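# Nest three cups upside down on the table

## Task

Stack the three cups inside one another, with each larger cup covering a smaller one, so that all three sit upright with their openings facing down on the table and none is tilted. The stack must stay that way without the robot holding or propping it.

## Robot and tools

Robot: the upper body of a humanoid on a stand past the table's -x edge, facing about +x. Only its right arm and its five-finger right hand move. Nothing may end up off the table, whether knocked or placed there. Avoid drops, slips, slams, hard hits and strong pushes.

Scene frame: z = 0 is the table top and +z is up. +x runs across the table away from the robot, and the robot's right side is toward -y. The table's near edge is at x = 0.18 m. The pelvis is 0.01 to 0.14 m above the table. The right shoulder sits about 0.28 m above it, 0.14 m toward -y and 0.06 m toward +x. The hand point can be at most 0.59 m from the shoulder. The body may be slightly rotated or tilted, and the reported position gets less accurate at long reach.

Hand point and its axes: a point fixed to the palm, 0.05 m in front of it, where the index pad meets the thumb tip in a pinch. +z runs along the straightened fingers, +y points out of the palm, and +x runs across the palm toward the little finger. Straight fingers extend 0.06 to 0.07 m past the point along +z. Across the palm the hand extends 0.08 m on the little-finger side. On the thumb side it extends 0.02 m if the thumb is turned fully in front, and up to 0.09 m otherwise. A wrist bracket on the little-finger side reaches 0.03 m past the point along +y and 0.11 m across the palm, and it can collide with things.

The row: every motion uses rows of 14 numbers, each in [-1, 1], in this order: dx, dy, dz, rx, ry, rz, little, ring, middle, index, thumb_bend, thumb_turn, force_limit, speed.
- dx to rz are an offset, not a pose. They are measured in the hand point's own axes from the hand pose in the latest result that shows it. If no result in this scene shows it yet, or for a second call within the same reply, they are measured from where the hand is when the action begins. A value of 1.0 means 0.6 m or 180 degrees. rx, ry, rz form a single rotation vector.
- Sending all zeros is not a pause. It pulls the hand back to the base pose.
- little, ring, middle, index, thumb_bend and thumb_turn are absolute motor targets. +1 means open or straight and -1 means fully curled. For thumb_turn, +1 puts the thumb beside the palm and -1 puts it in front, facing the fingers. A pinch is roughly index -0.22, thumb_bend -0.75, thumb_turn -0.57.
- force_limit is the fingertip load at which a closing motor halts, scaled linearly from about 0 N at -1 to 10 N at +1 (15 N for the two thumb motors). It does not limit opening.
- speed runs linearly from near 0 at -1 to full at +1. At full speed a whole finger stroke takes 0.6 s.

Tools:
- execute_actions {"actions": [...], "pictures": bool}. The list holds nothing, one action or one wait. An empty list only returns the current state. An action is {"rows": [[14 numbers], ...], "steps": n}, with 1 to 15 rows and up to 15 steps of 1/30 s (15 if omitted). Each row is used for one step, and the last row repeats to fill the remaining steps. Every row counts from the same base pose; rows do not add up. A wait is {"steps": n}, up to 300, counted from the previous result, so reply time is included. A refused call moves nothing.
- move {"target": [14 numbers], "speed": m/s}. The target is one row, interpreted as above, and its hand values are sent at the start. The hand travels in a straight line lasting 0.5 to 10 s (a longer path is cut off at 10 s). speed is 0.002 to 0.5, default 0.25, and turning is capped at twice that in rad/s. The path does not avoid obstacles, and the real hand can lag, stray or overshoot the set speed, especially with the arm nearly straight. A faster move or a target set deeper past a contact hits or presses harder. The result adds a "move:" line with the ending (done, off_target, moving, held, fault), any limits (paced = pose was clipped; held = some steps were blocked), and the remaining distance to target.
- wait {"seconds": 0 to 10}: lets the simulation run with no new command.
- zoom_image {"camera": "cam_high"|"cam_low"|"cam_wrist", "region": [x0, y0, x1, y1]}: pixel box, origin at top-left, at most 504 x 504. Image sizes are cam_high 896x504, cam_low 896x504, cam_wrist 616x616.
- show_instructions {}: shows the reference image(s) for the scene.
The goal must already hold and stay that way.

Motion limits: each step the commanded pose is clipped to within 70 mm and 16 degrees of the measured pose. After an action ends, the arm only finishes that clipped pose, so check the reported pose and send the remainder. Position takes priority over orientation. Joints move at most 2.4 rad/s.

Gripping: turn the thumb fully in front of the palm before reaching the object. The whole hand can then wrap objects 0.035 to 0.08 m wide, which lie across the palm on the wrist side of the point. A motor only starts when its target changes by 0.01 or more. It then locks at the target, at force_limit, or stalled after pushing, and a lock holds at least 15 N. For a soft grip, close at speed -0.9 or lower. To squeeze harder, raise force_limit and send a target further closed than measured. To release, send a target more open than measured.

Result lines: the state gives end_effector_position (m) and end_effector_quat_wxyz in the scene frame. "pose unreachable" means the clearance check altered or blocked a command, and HELD marks steps where that happened. "Hand target" is the pose the controller is now driving toward. hand_measured, hand_stopped_by (moving, target, force, stalled, fault), hand_load_n, hand_force_limit and hand_speed list six values in motor order. Loads near 0 mean the grip was lost.

Faults: if contact torque reaches a joint's limit (23.2 N m for shoulder and elbow joints and wrist roll, 4.65 N m for wrist pitch and yaw), the arm halts for 10 s. A held object's weight adds to that torque. Holding loads heats the motors: a MOTOR HOT line appears at 90 °C, and at 120 °C an OVER-TEMPERATURE FAULT drops the arm. Joint ranges (rad): shoulder pitch -1.600 to 0.500, roll -1.600 to 0.000, yaw -1.300 to 1.300, elbow -1.047 to 2.094, wrist roll -1.972 to 1.972, wrist pitch and yaw -1.614 to 1.614.

Each tool is called after "Call:" by a JSON object that holds its "fn" and its "kwargs".

Reference images:

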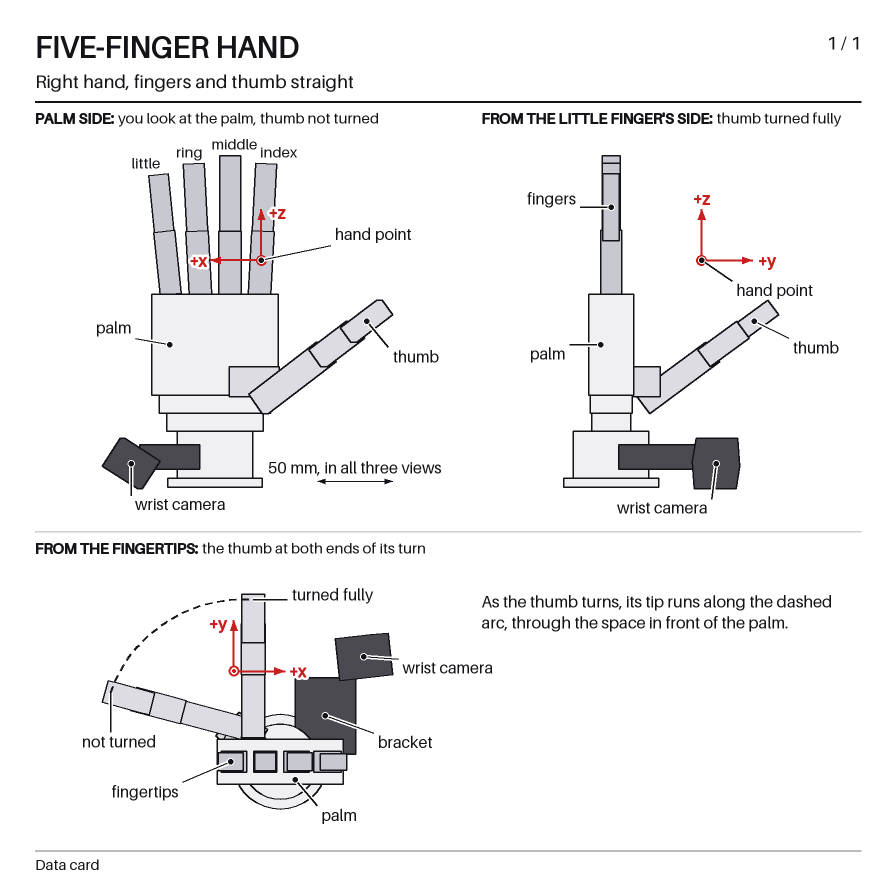

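## Session

Call:
{"fn": "execute_actions", "kwargs": {"actions": []}}

Scene clock: 0.00 s of 6600.00 s.
end_effector_position=(+0.3955, -0.3953, +0.2991) hand_measured=(+1.000, +1.000, +1.000, +1.000, +1.000, +1.000) hand_load_n=(+0.0, +0.0, +0.0, +0.0, +0.0, +0.0) hand_stopped_by=(target, target, target, target, target, target) hand_force_limit=0.00 hand_speed=-0.80 end_effector_quat_wxyz=(-0.018, +0.704, -0.129, +0.699)
Joint positions: [ 0.338 -1.369 -0.864 -0.259 -1.402 -0.276  0.279]
Joint velocities: [-0.012  0.008  0.009  0.018  0.009  0.     0.   ]
Motor temperatures (°C, as the motors report them): [38 42 41 38 39 31 28]
Hand target: +0.396, -0.395, +0.299; -0.018, +0.704, -0.129, +0.699

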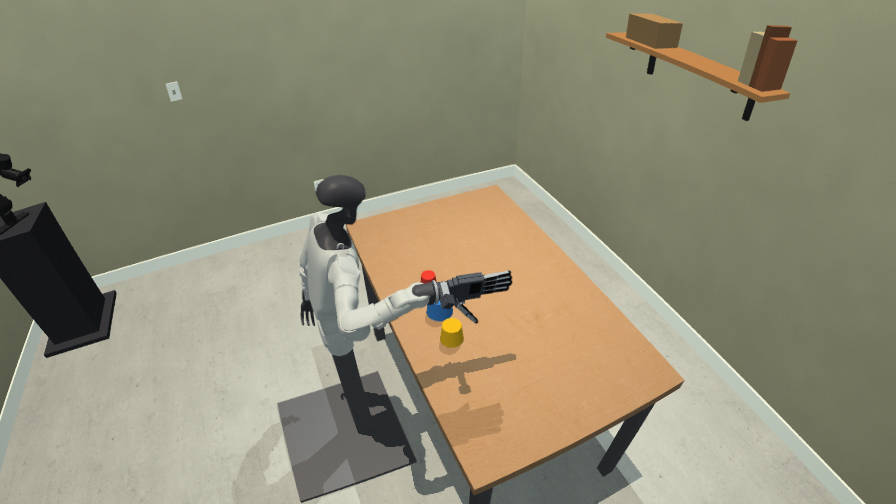

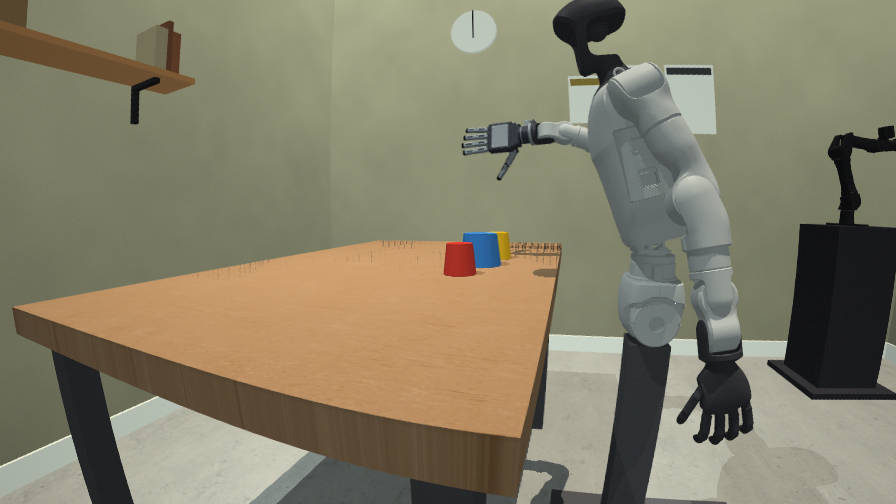

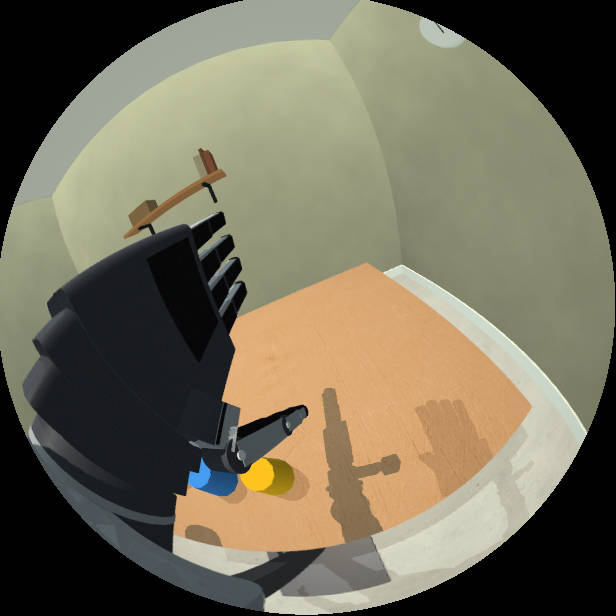

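Call:
{"fn": "zoom_image", "kwargs": {"camera": "cam_high", "region": [340, 220, 560, 380]}}

Call:
{"fn": "zoom_image", "kwargs": {"camera": "cam_low", "region": [400, 100, 620, 300]}}

Region (340, 220, 560, 380) of cam_high's 896x504 image, scaled by 2.291, with more detail than that image has; it fills the top 367 rows of this view, and the rest is white.

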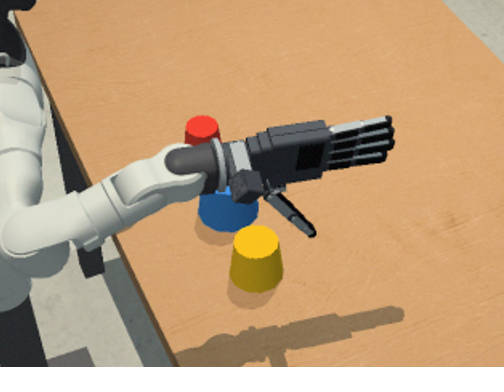

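Region (400, 100, 620, 300) of cam_low's 896x504 image, scaled by 2.291, with more detail than that image has; it fills the top 458 rows of this view, and the rest is white.

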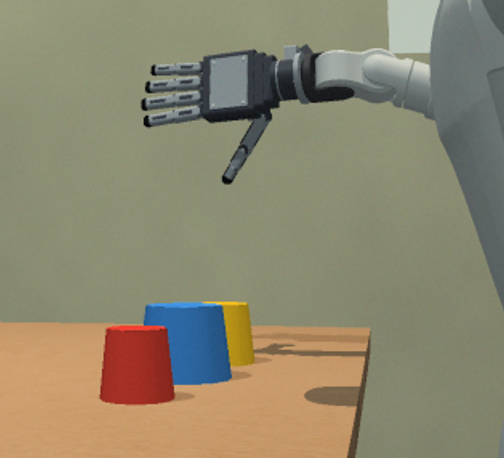

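Call:
{"fn": "move", "kwargs": {"target": [-0.225,-0.10,-0.114,0.299,-0.024,-0.064,1,1,1,1,1,-1,0,1]}}

Scene clock: 44.20 s of 6600.00 s.
end_effector_position=(+0.3422, -0.3062, +0.1877) hand_measured=(+1.000, +1.000, +1.000, +1.000, +1.000, -1.000) hand_load_n=(+0.0, +0.0, +0.0, +0.0, +0.0, +0.0) hand_stopped_by=(target, target, target, target, target, target) hand_force_limit=0.00 hand_speed=1.00 end_effector_quat_wxyz=(-0.263, +0.647, +0.266, +0.664)
Joint positions: [ 0.305 -1.029 -0.478  0.22  -1.939  0.219 -1.279]
Joint velocities: [-0.005  0.     0.002  0.     0.     0.001 -0.003]
Motor temperatures (°C, as the motors report them): [39 48 45 38 40 36 28]
Hand target: +0.342, -0.306, +0.187; -0.262, +0.648, +0.269, +0.663
Off the commanded pose: 0.011 m, 2 deg.
joint sent to its limit — the command would take joint 5 (wrist roll) past its lower limit, so that joint was sent only as far as its limit.
After step 90, 38.90 s passed at rest.
move: off_target

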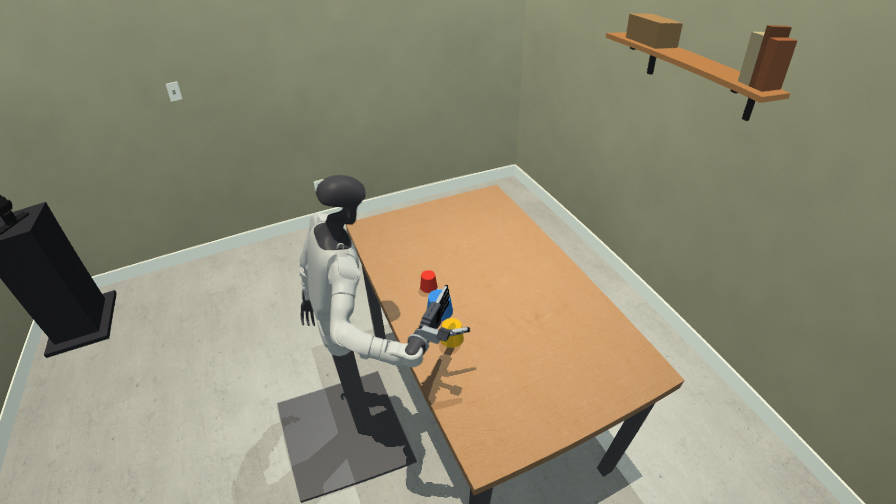

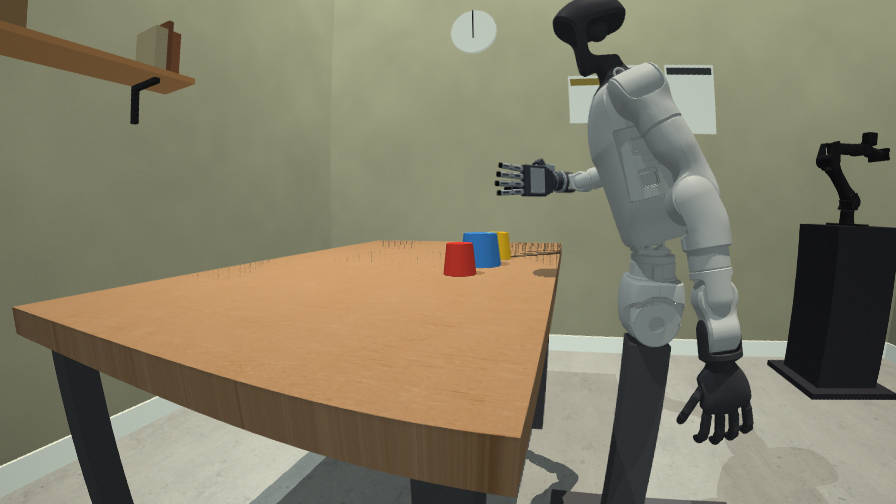

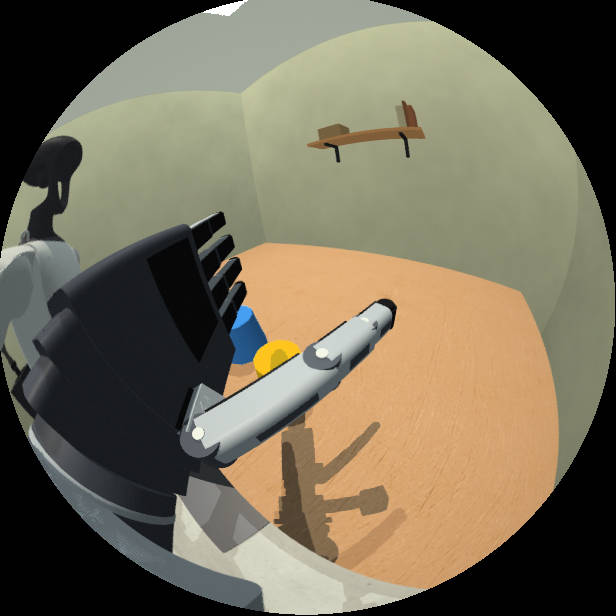

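Call:
{"fn": "move", "kwargs": {"target": [0,-0.045,0.017,-0.281,-0.157,0.498,1,1,1,1,1,-1,0,1], "speed": 0.4}}

Scene clock: 76.10 s of 6600.00 s.
end_effector_position=(+0.3228, -0.2815, +0.1849) hand_measured=(+1.000, +1.000, +1.000, +1.000, +1.000, -1.000) hand_load_n=(+0.0, +0.0, +0.0, +0.0, +0.0, +0.0) hand_stopped_by=(target, target, target, target, target, target) hand_force_limit=0.00 hand_speed=1.00 end_effector_quat_wxyz=(-0.290, +0.812, -0.474, +0.179)
Joint positions: [-0.513 -1.589  0.016  0.469  0.127 -0.807  1.167]
Joint velocities: [-0.037  0.011  0.009  0.005  0.005 -0.005  0.019]
Motor temperatures (°C, as the motors report them): [39 50 44 39 40 34 28]
Hand target: +0.323, -0.281, +0.185; -0.292, +0.812, -0.474, +0.177
Off the commanded pose: 0.009 m, 2 deg.
After step 90, 25.77 s passed at rest.
move: off_target

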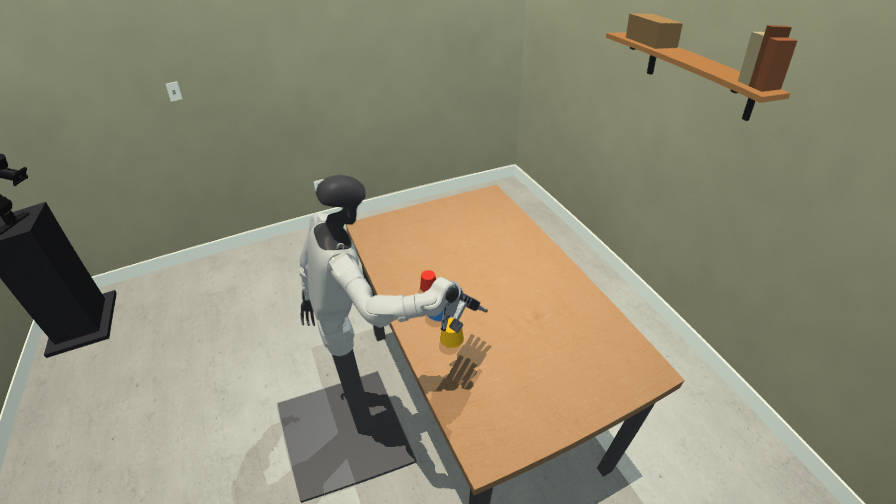

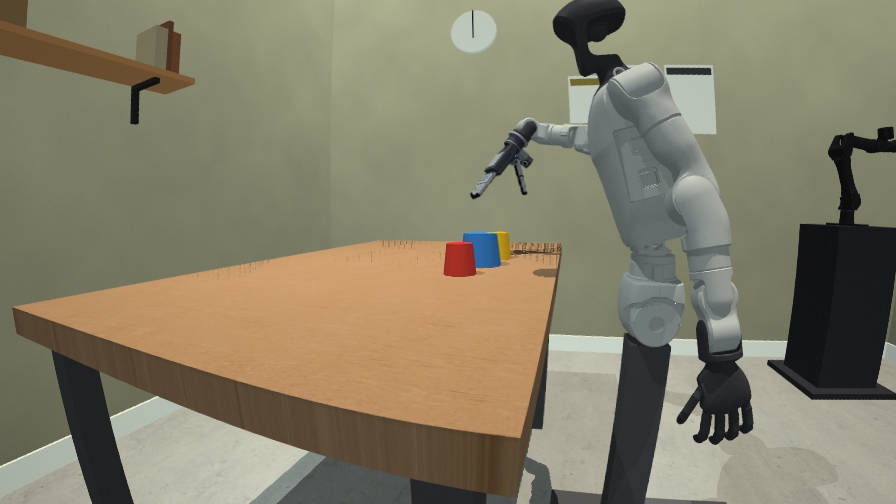

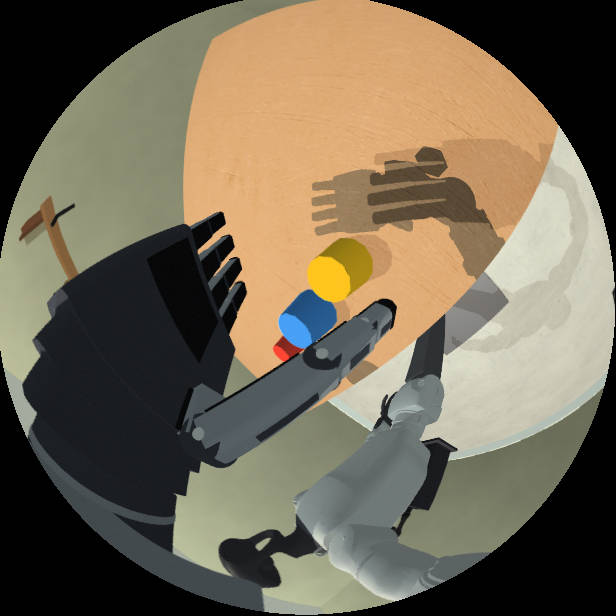

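Call:
{"fn": "move", "kwargs": {"target": [0,0.07,0.083,0,0,0,1,1,1,1,1,-1,0,1]}}

Call:
{"fn": "zoom_image", "kwargs": {"camera": "cam_high", "region": [380, 250, 520, 370]}}

Call:
{"fn": "zoom_image", "kwargs": {"camera": "cam_low", "region": [420, 150, 580, 290]}}

Scene clock: 84.13 s of 6600.00 s.
end_effector_position=(+0.3241, -0.2819, +0.1195) hand_measured=(+1.000, +1.000, +1.000, +1.000, +1.000, -1.000) hand_load_n=(+0.0, +0.0, +0.0, +0.0, +0.0, +0.0) hand_stopped_by=(target, target, target, target, target, target) hand_force_limit=0.00 hand_speed=1.00 end_effector_quat_wxyz=(-0.292, +0.811, -0.476, +0.176)
Joint positions: [-0.393 -1.445  0.026  0.457 -0.126 -0.829  0.916]
Joint velocities: [ 0.003 -0.005  0.002 -0.003  0.     0.    -0.006]
Motor temperatures (°C, as the motors report them): [40 51 44 38 40 33 28]
Hand target: +0.325, -0.283, +0.120; -0.290, +0.812, -0.475, +0.179
Off the commanded pose: 0.001 m, 0 deg.
After step 90, 4.27 s passed at rest.
move: done

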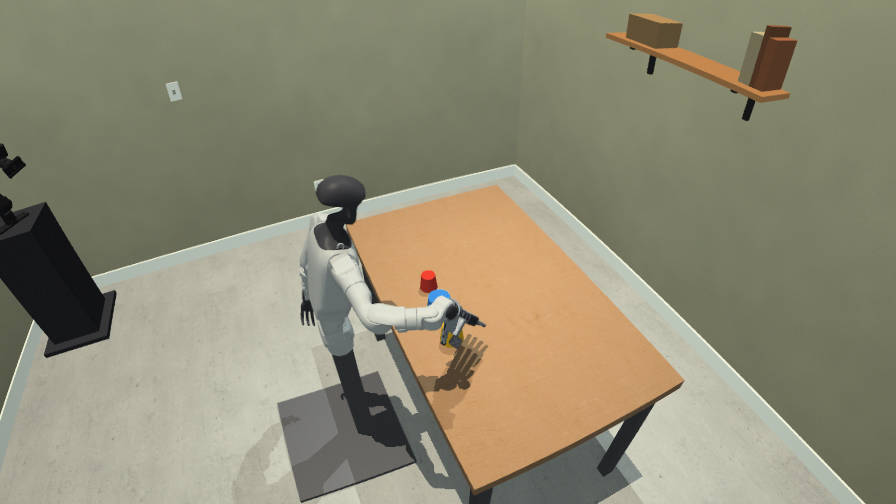

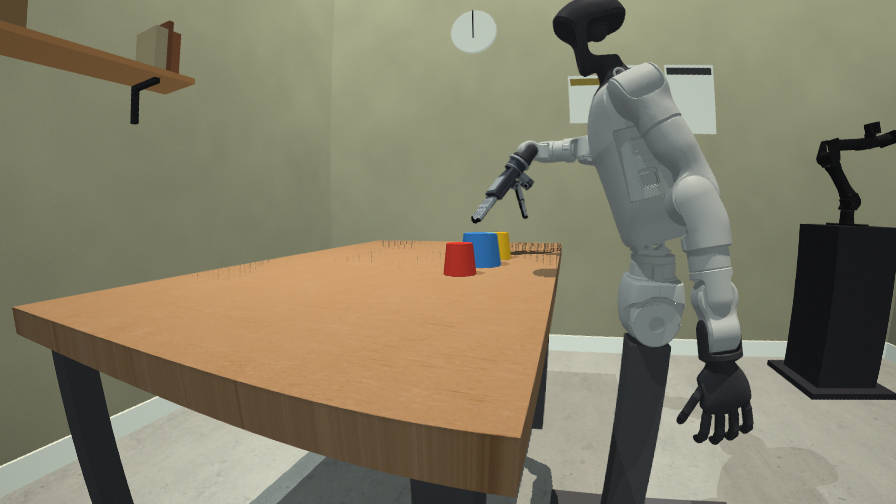

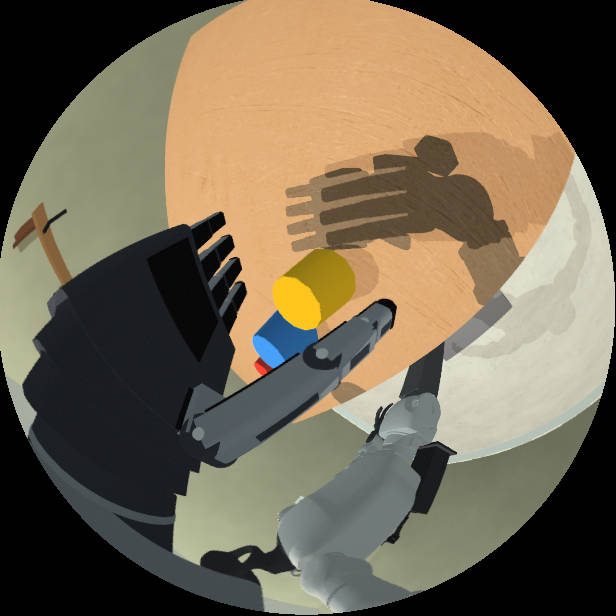

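Region (380, 250, 520, 370) of cam_high's 896x504 image, scaled by 3.600, with more detail than that image has; it fills the top 432 rows of this view, and the rest is white.

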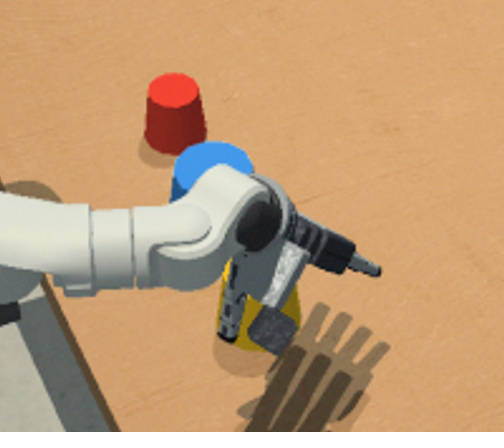

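Region (420, 150, 580, 290) of cam_low's 896x504 image, scaled by 3.150, with more detail than that image has; it fills the top 441 rows of this view, and the rest is white.

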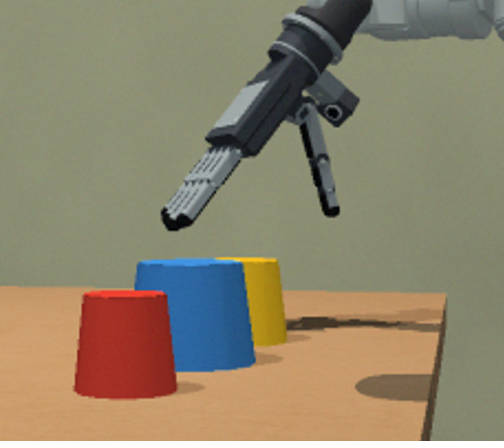

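Call:
{"fn": "move", "kwargs": {"target": [-0.058,-0.004,0.047,0,0,0,1,1,1,1,1,-1,0,1]}}

Call:
{"fn": "zoom_image", "kwargs": {"camera": "cam_high", "region": [380, 250, 520, 370]}}

Call:
{"fn": "zoom_image", "kwargs": {"camera": "cam_low", "region": [420, 150, 580, 290]}}

Scene clock: 99.40 s of 6600.00 s.
end_effector_position=(+0.3233, -0.2402, +0.0977) hand_measured=(+1.000, +1.000, +1.000, +1.000, +1.000, -1.000) hand_load_n=(+0.0, +0.0, +0.0, +0.0, +0.0, +0.0) hand_stopped_by=(target, target, target, target, target, target) hand_force_limit=0.00 hand_speed=1.00 end_effector_quat_wxyz=(-0.292, +0.811, -0.477, +0.170)
Joint positions: [-0.282 -1.399  0.019  0.12  -0.177 -0.528  0.857]
Joint velocities: [ 0.003 -0.005  0.008  0.     0.009  0.005 -0.007]
Motor temperatures (°C, as the motors report them): [41 54 44 38 40 33 28]
Hand target: +0.324, -0.241, +0.098; -0.290, +0.812, -0.477, +0.172
Off the commanded pose: 0.003 m, 1 deg.
After step 90, 11.50 s passed at rest.
move: done

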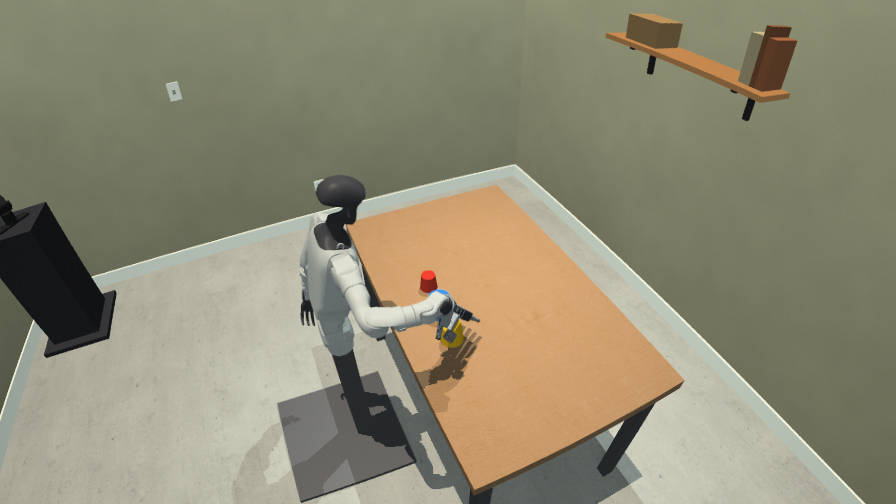

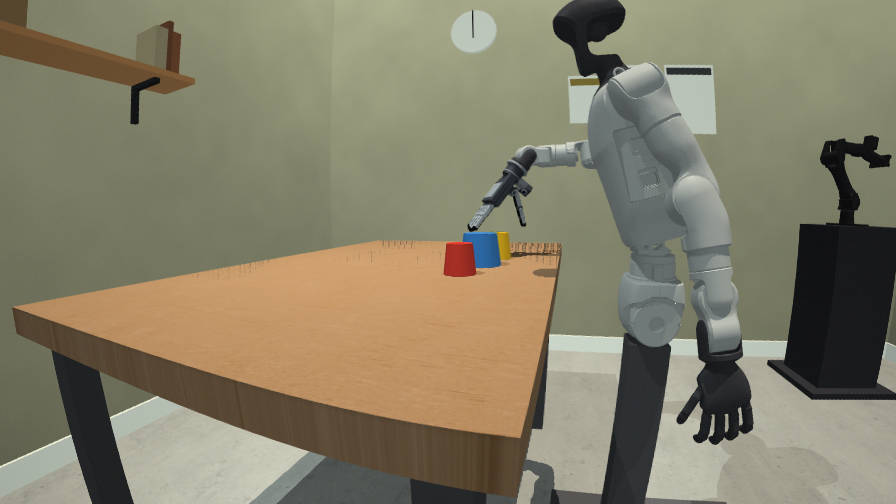

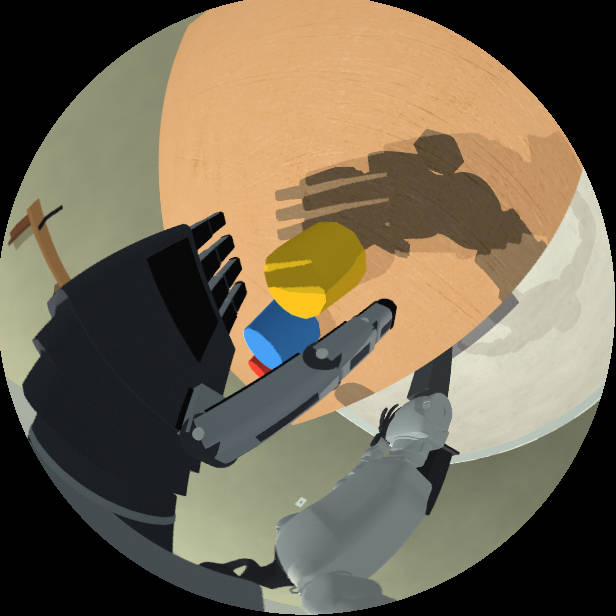

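Region (380, 250, 520, 370) of cam_high's 896x504 image, scaled by 3.600, with more detail than that image has; it fills the top 432 rows of this view, and the rest is white.

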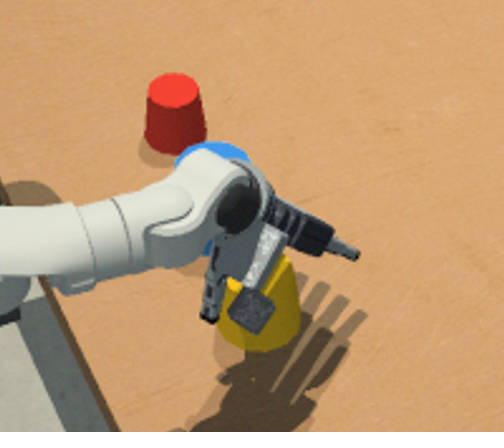

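Region (420, 150, 580, 290) of cam_low's 896x504 image, scaled by 3.150, with more detail than that image has; it fills the top 441 rows of this view, and the rest is white.

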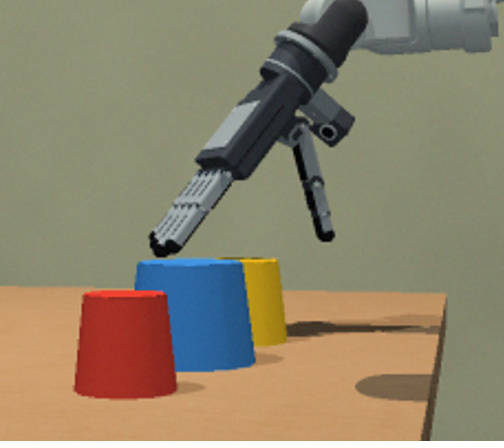

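Call:
{"fn": "move", "kwargs": {"target": [0,0.051,0.040,0,0,0,1,1,1,1,1,-1,0,1], "speed": 0.06}}

Call:
{"fn": "zoom_image", "kwargs": {"camera": "cam_high", "region": [380, 250, 520, 370]}}

Call:
{"fn": "zoom_image", "kwargs": {"camera": "cam_low", "region": [420, 150, 580, 290]}}

Scene clock: 107.50 s of 6600.00 s.
end_effector_position=(+0.3182, -0.2437, +0.0614) hand_measured=(+1.000, +1.000, +1.000, +1.000, +1.000, -1.000) hand_load_n=(+0.0, +0.0, +0.0, +0.0, +0.0, +0.0) hand_stopped_by=(target, target, target, target, target, target) hand_force_limit=0.00 hand_speed=1.00 end_effector_quat_wxyz=(-0.294, +0.810, -0.478, +0.171)
Joint positions: [-0.244 -1.316  0.067  0.171 -0.31  -0.566  0.729]
Joint velocities: [ 0.003  0.003  0.006 -0.003  0.002  0.    -0.001]
Motor temperatures (°C, as the motors report them): [41 54 45 38 40 32 28]
Hand target: +0.317, -0.245, +0.060; -0.292, +0.811, -0.477, +0.170
Off the commanded pose: 0.003 m, 0 deg.
After step 90, 4.13 s passed at rest.
move: done

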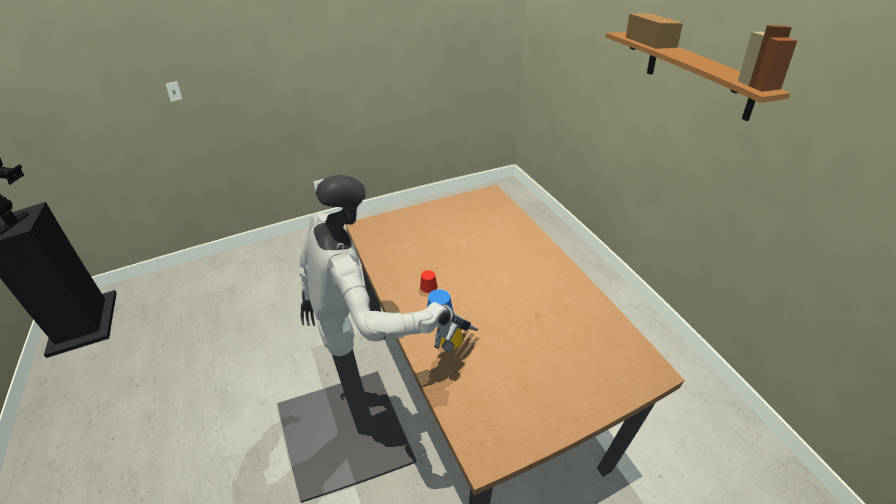

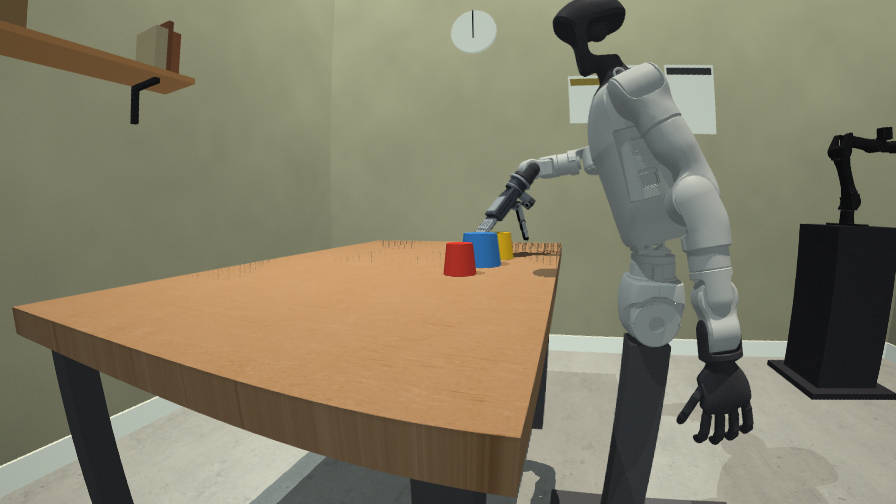

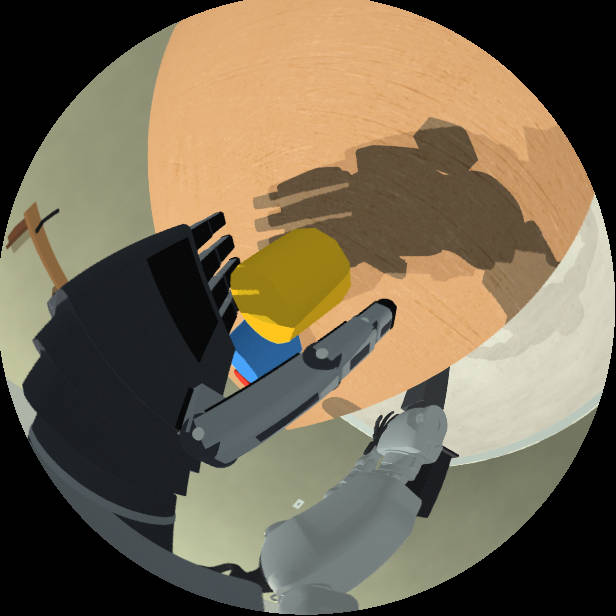

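Region (380, 250, 520, 370) of cam_high's 896x504 image, scaled by 3.600, with more detail than that image has; it fills the top 432 rows of this view, and the rest is white.

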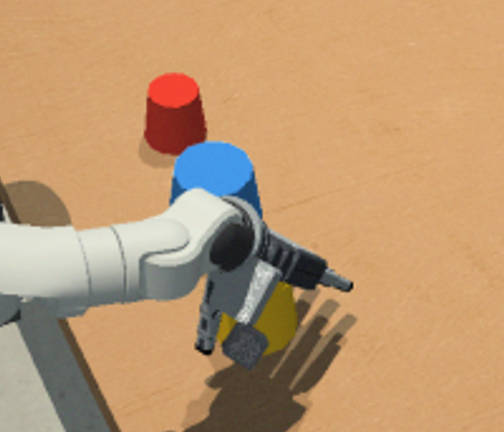

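Region (420, 150, 580, 290) of cam_low's 896x504 image, scaled by 3.150, with more detail than that image has; it fills the top 441 rows of this view, and the rest is white.

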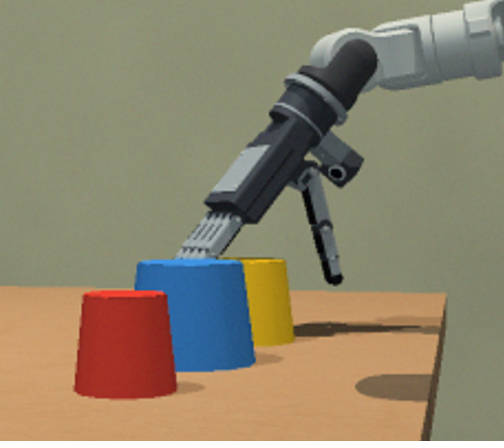

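Call:
{"fn": "move", "kwargs": {"target": [0,-0.011,0.047,0,0,0,1,1,1,1,1,-1,0,1], "speed": 0.05}}

Call:
{"fn": "zoom_image", "kwargs": {"camera": "cam_low", "region": [420, 150, 580, 290]}}

Scene clock: 111.30 s of 6600.00 s.
end_effector_position=(+0.3388, -0.2331, +0.0453) hand_measured=(+1.000, +1.000, +1.000, +1.000, +1.000, -1.000) hand_load_n=(+0.0, +0.0, +0.0, +0.0, +0.0, +0.0) hand_stopped_by=(target, target, target, target, target, target) hand_force_limit=0.00 hand_speed=1.00 end_effector_quat_wxyz=(-0.297, +0.808, -0.480, +0.172)
Joint positions: [-0.417 -1.209  0.187  0.271 -0.399 -0.554  0.732]
Joint velocities: [ 0.014 -0.008  0.011 -0.009  0.     0.     0.   ]
Motor temperatures (°C, as the motors report them): [41 54 44 38 40 32 28]
Hand target: +0.339, -0.234, +0.045; -0.295, +0.809, -0.479, +0.172
Off the commanded pose: 0.002 m, 0 deg.
move: done

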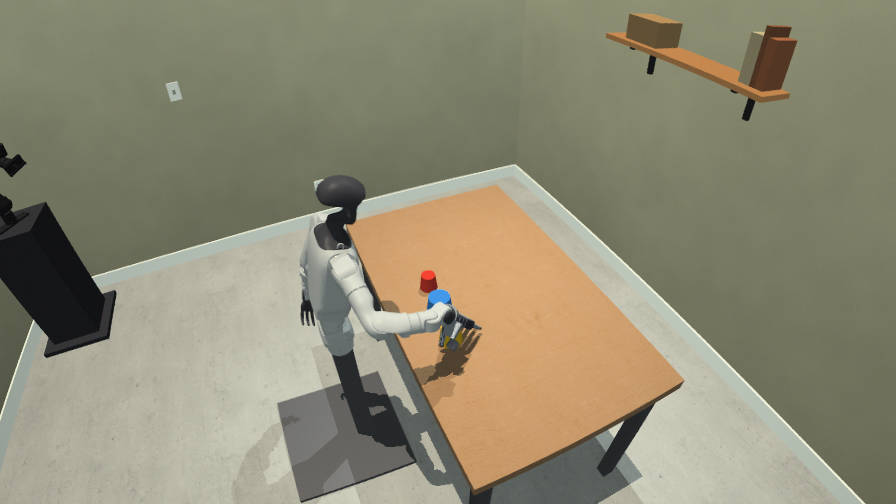

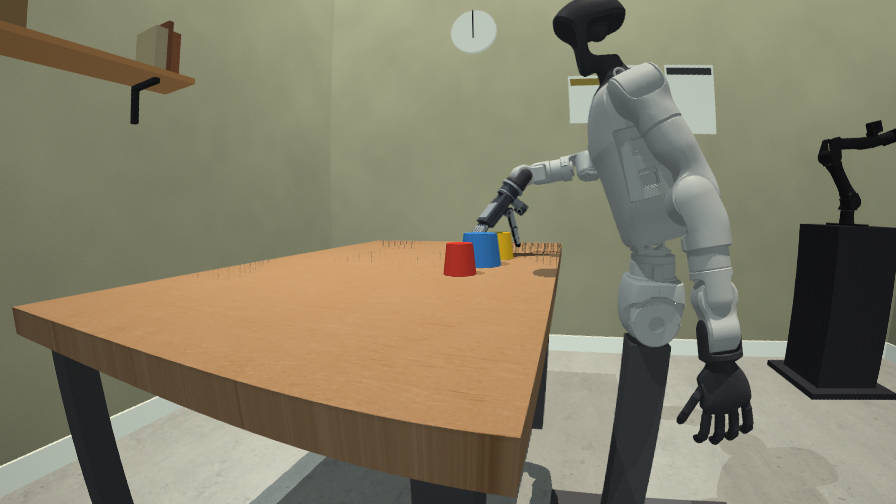

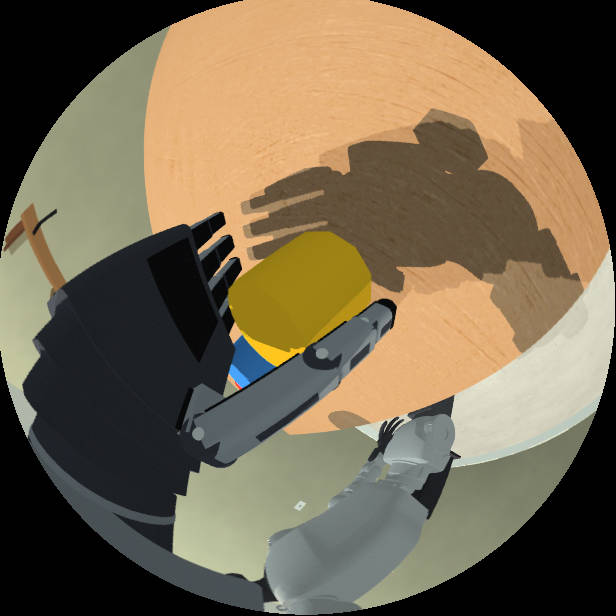

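Region (420, 150, 580, 290) of cam_low's 896x504 image, scaled by 3.150, with more detail than that image has; it fills the top 441 rows of this view, and the rest is white.

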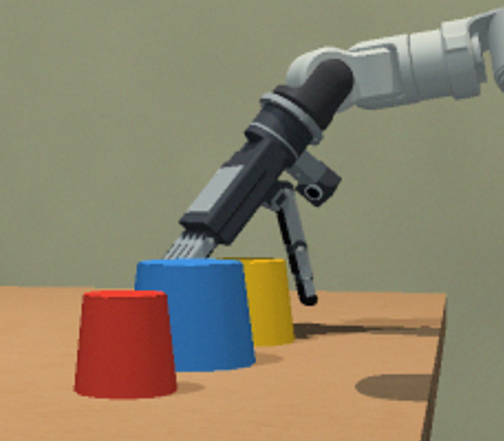

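Call:
{"fn": "move", "kwargs": {"target": [0,0,0,0,0,0,1,1,-0.5,-0.5,-0.2,-1,-0.2,-0.8]}}

Call:
{"fn": "zoom_image", "kwargs": {"camera": "cam_low", "region": [420, 150, 580, 290]}}

Scene clock: 115.87 s of 6600.00 s.
end_effector_position=(+0.3389, -0.2330, +0.0453) hand_measured=(+1.000, +1.000, +0.382, +0.358, +0.614, -1.000) hand_load_n=(+0.0, +0.0, +3.5, +5.0, +8.0, +0.0) hand_stopped_by=(target, target, force, force, force, target) hand_force_limit=-0.20 hand_speed=-0.80 end_effector_quat_wxyz=(-0.297, +0.808, -0.480, +0.172)
Joint positions: [-0.418 -1.209  0.188  0.271 -0.399 -0.554  0.732]
Joint velocities: [ 0.002 -0.008  0.002  0.    -0.002  0.     0.   ]
Motor temperatures (°C, as the motors report them): [41 53 44 38 40 32 28]
Hand target: +0.339, -0.233, +0.045; -0.297, +0.808, -0.480, +0.172
Off the commanded pose: 0.000 m, 0 deg.
move: done

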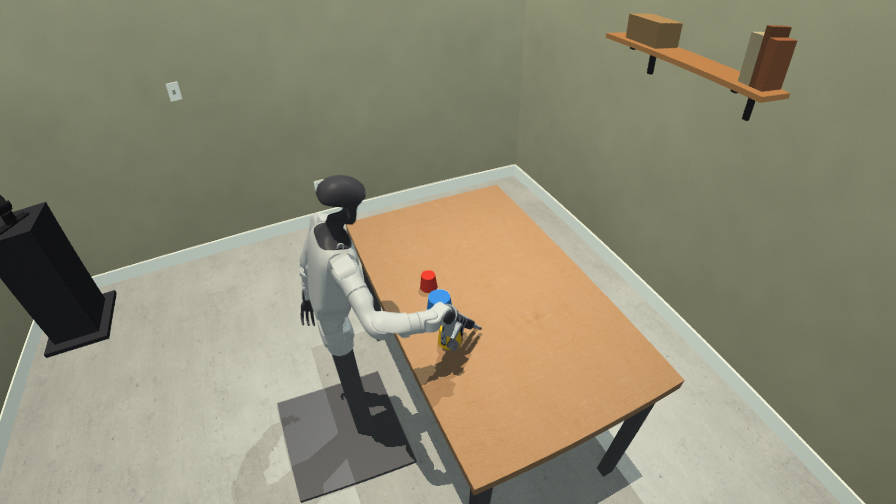

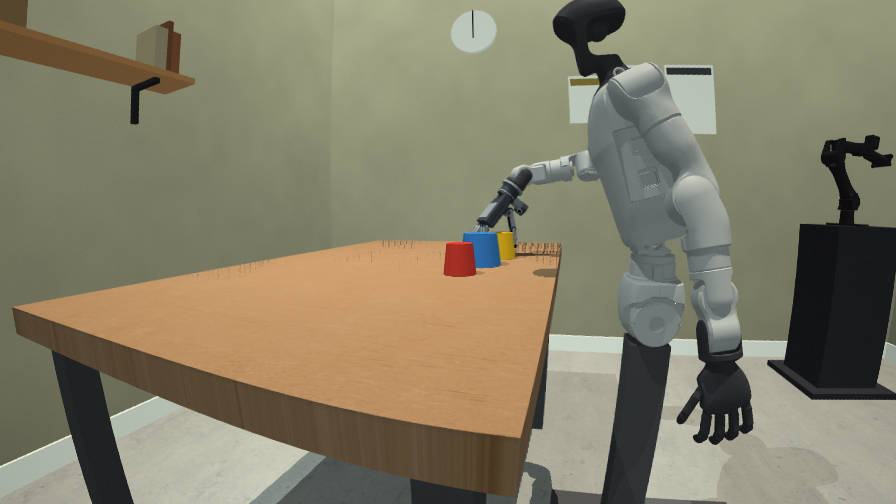

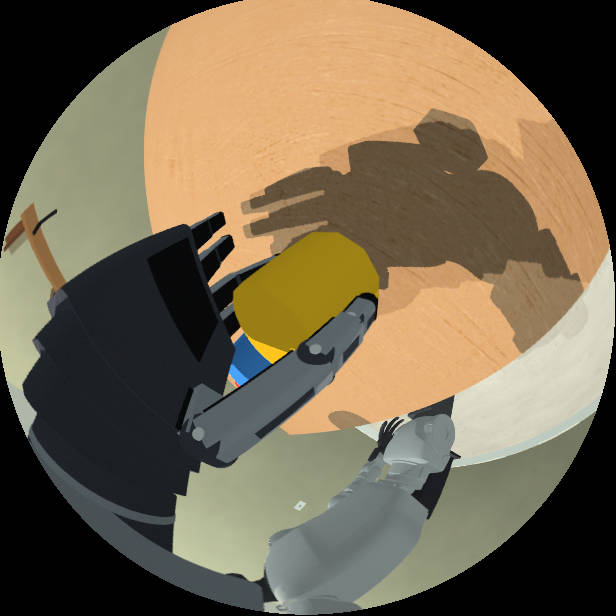

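Region (420, 150, 580, 290) of cam_low's 896x504 image, scaled by 3.150, with more detail than that image has; it fills the top 441 rows of this view, and the rest is white.

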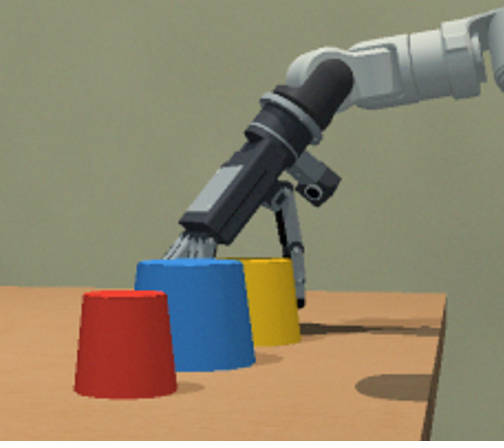

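Lift 0.10 m.

Call:
{"fn": "move", "kwargs": {"target": [0,-0.108,-0.127,0,0,0,1,1,-0.5,-0.5,-0.2,-1,-0.2,-0.8], "speed": 0.12}}

Call:
{"fn": "zoom_image", "kwargs": {"camera": "cam_high", "region": [380, 250, 520, 370]}}

Scene clock: 123.60 s of 6600.00 s.
end_effector_position=(+0.3372, -0.2330, +0.1449) hand_measured=(+1.000, +1.000, +0.382, +0.358, +0.612, -1.000) hand_load_n=(+0.0, +0.0, +1.0, +3.0, +3.5, +0.0) hand_stopped_by=(target, target, force, force, force, target) hand_force_limit=-0.20 hand_speed=-0.80 end_effector_quat_wxyz=(-0.295, +0.810, -0.477, +0.172)
Joint positions: [-0.464 -1.454  0.029  0.128 -0.049 -0.479  1.039]
Joint velocities: [-0.002 -0.009 -0.002  0.     0.     0.     0.006]
Motor temperatures (°C, as the motors report them): [42 53 44 39 40 32 28]
Hand target: +0.336, -0.232, +0.145; -0.296, +0.809, -0.478, +0.170
Off the commanded pose: 0.002 m, 0 deg.
After step 90, 3.57 s passed at rest.
move: done

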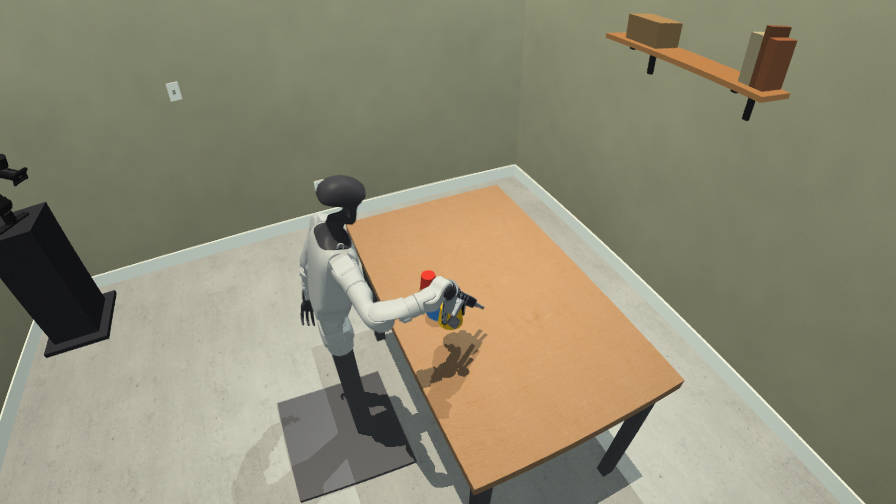

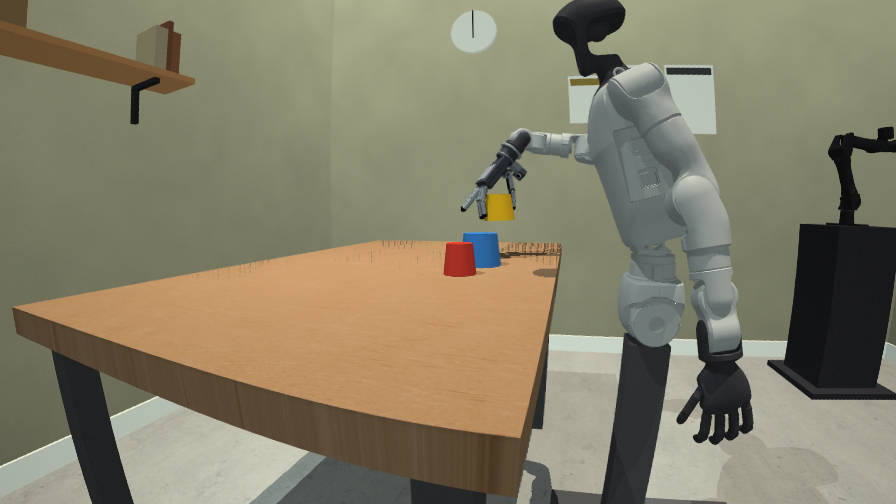

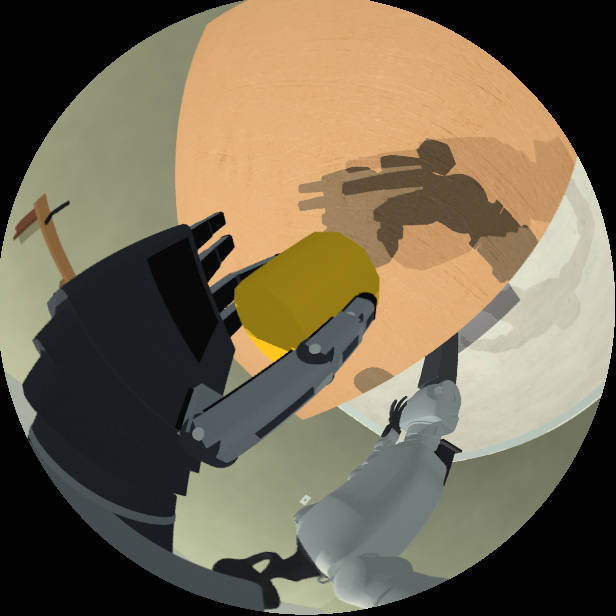

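Region (380, 250, 520, 370) of cam_high's 896x504 image, scaled by 3.600, with more detail than that image has; it fills the top 432 rows of this view, and the rest is white.

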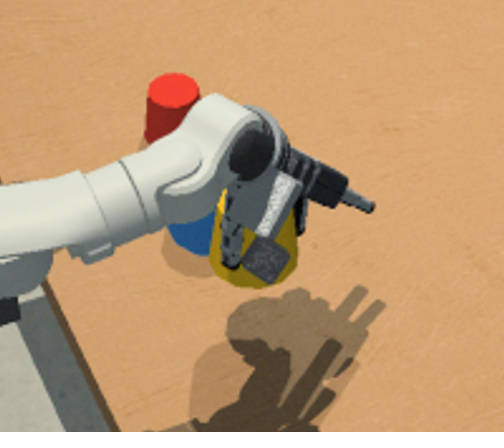

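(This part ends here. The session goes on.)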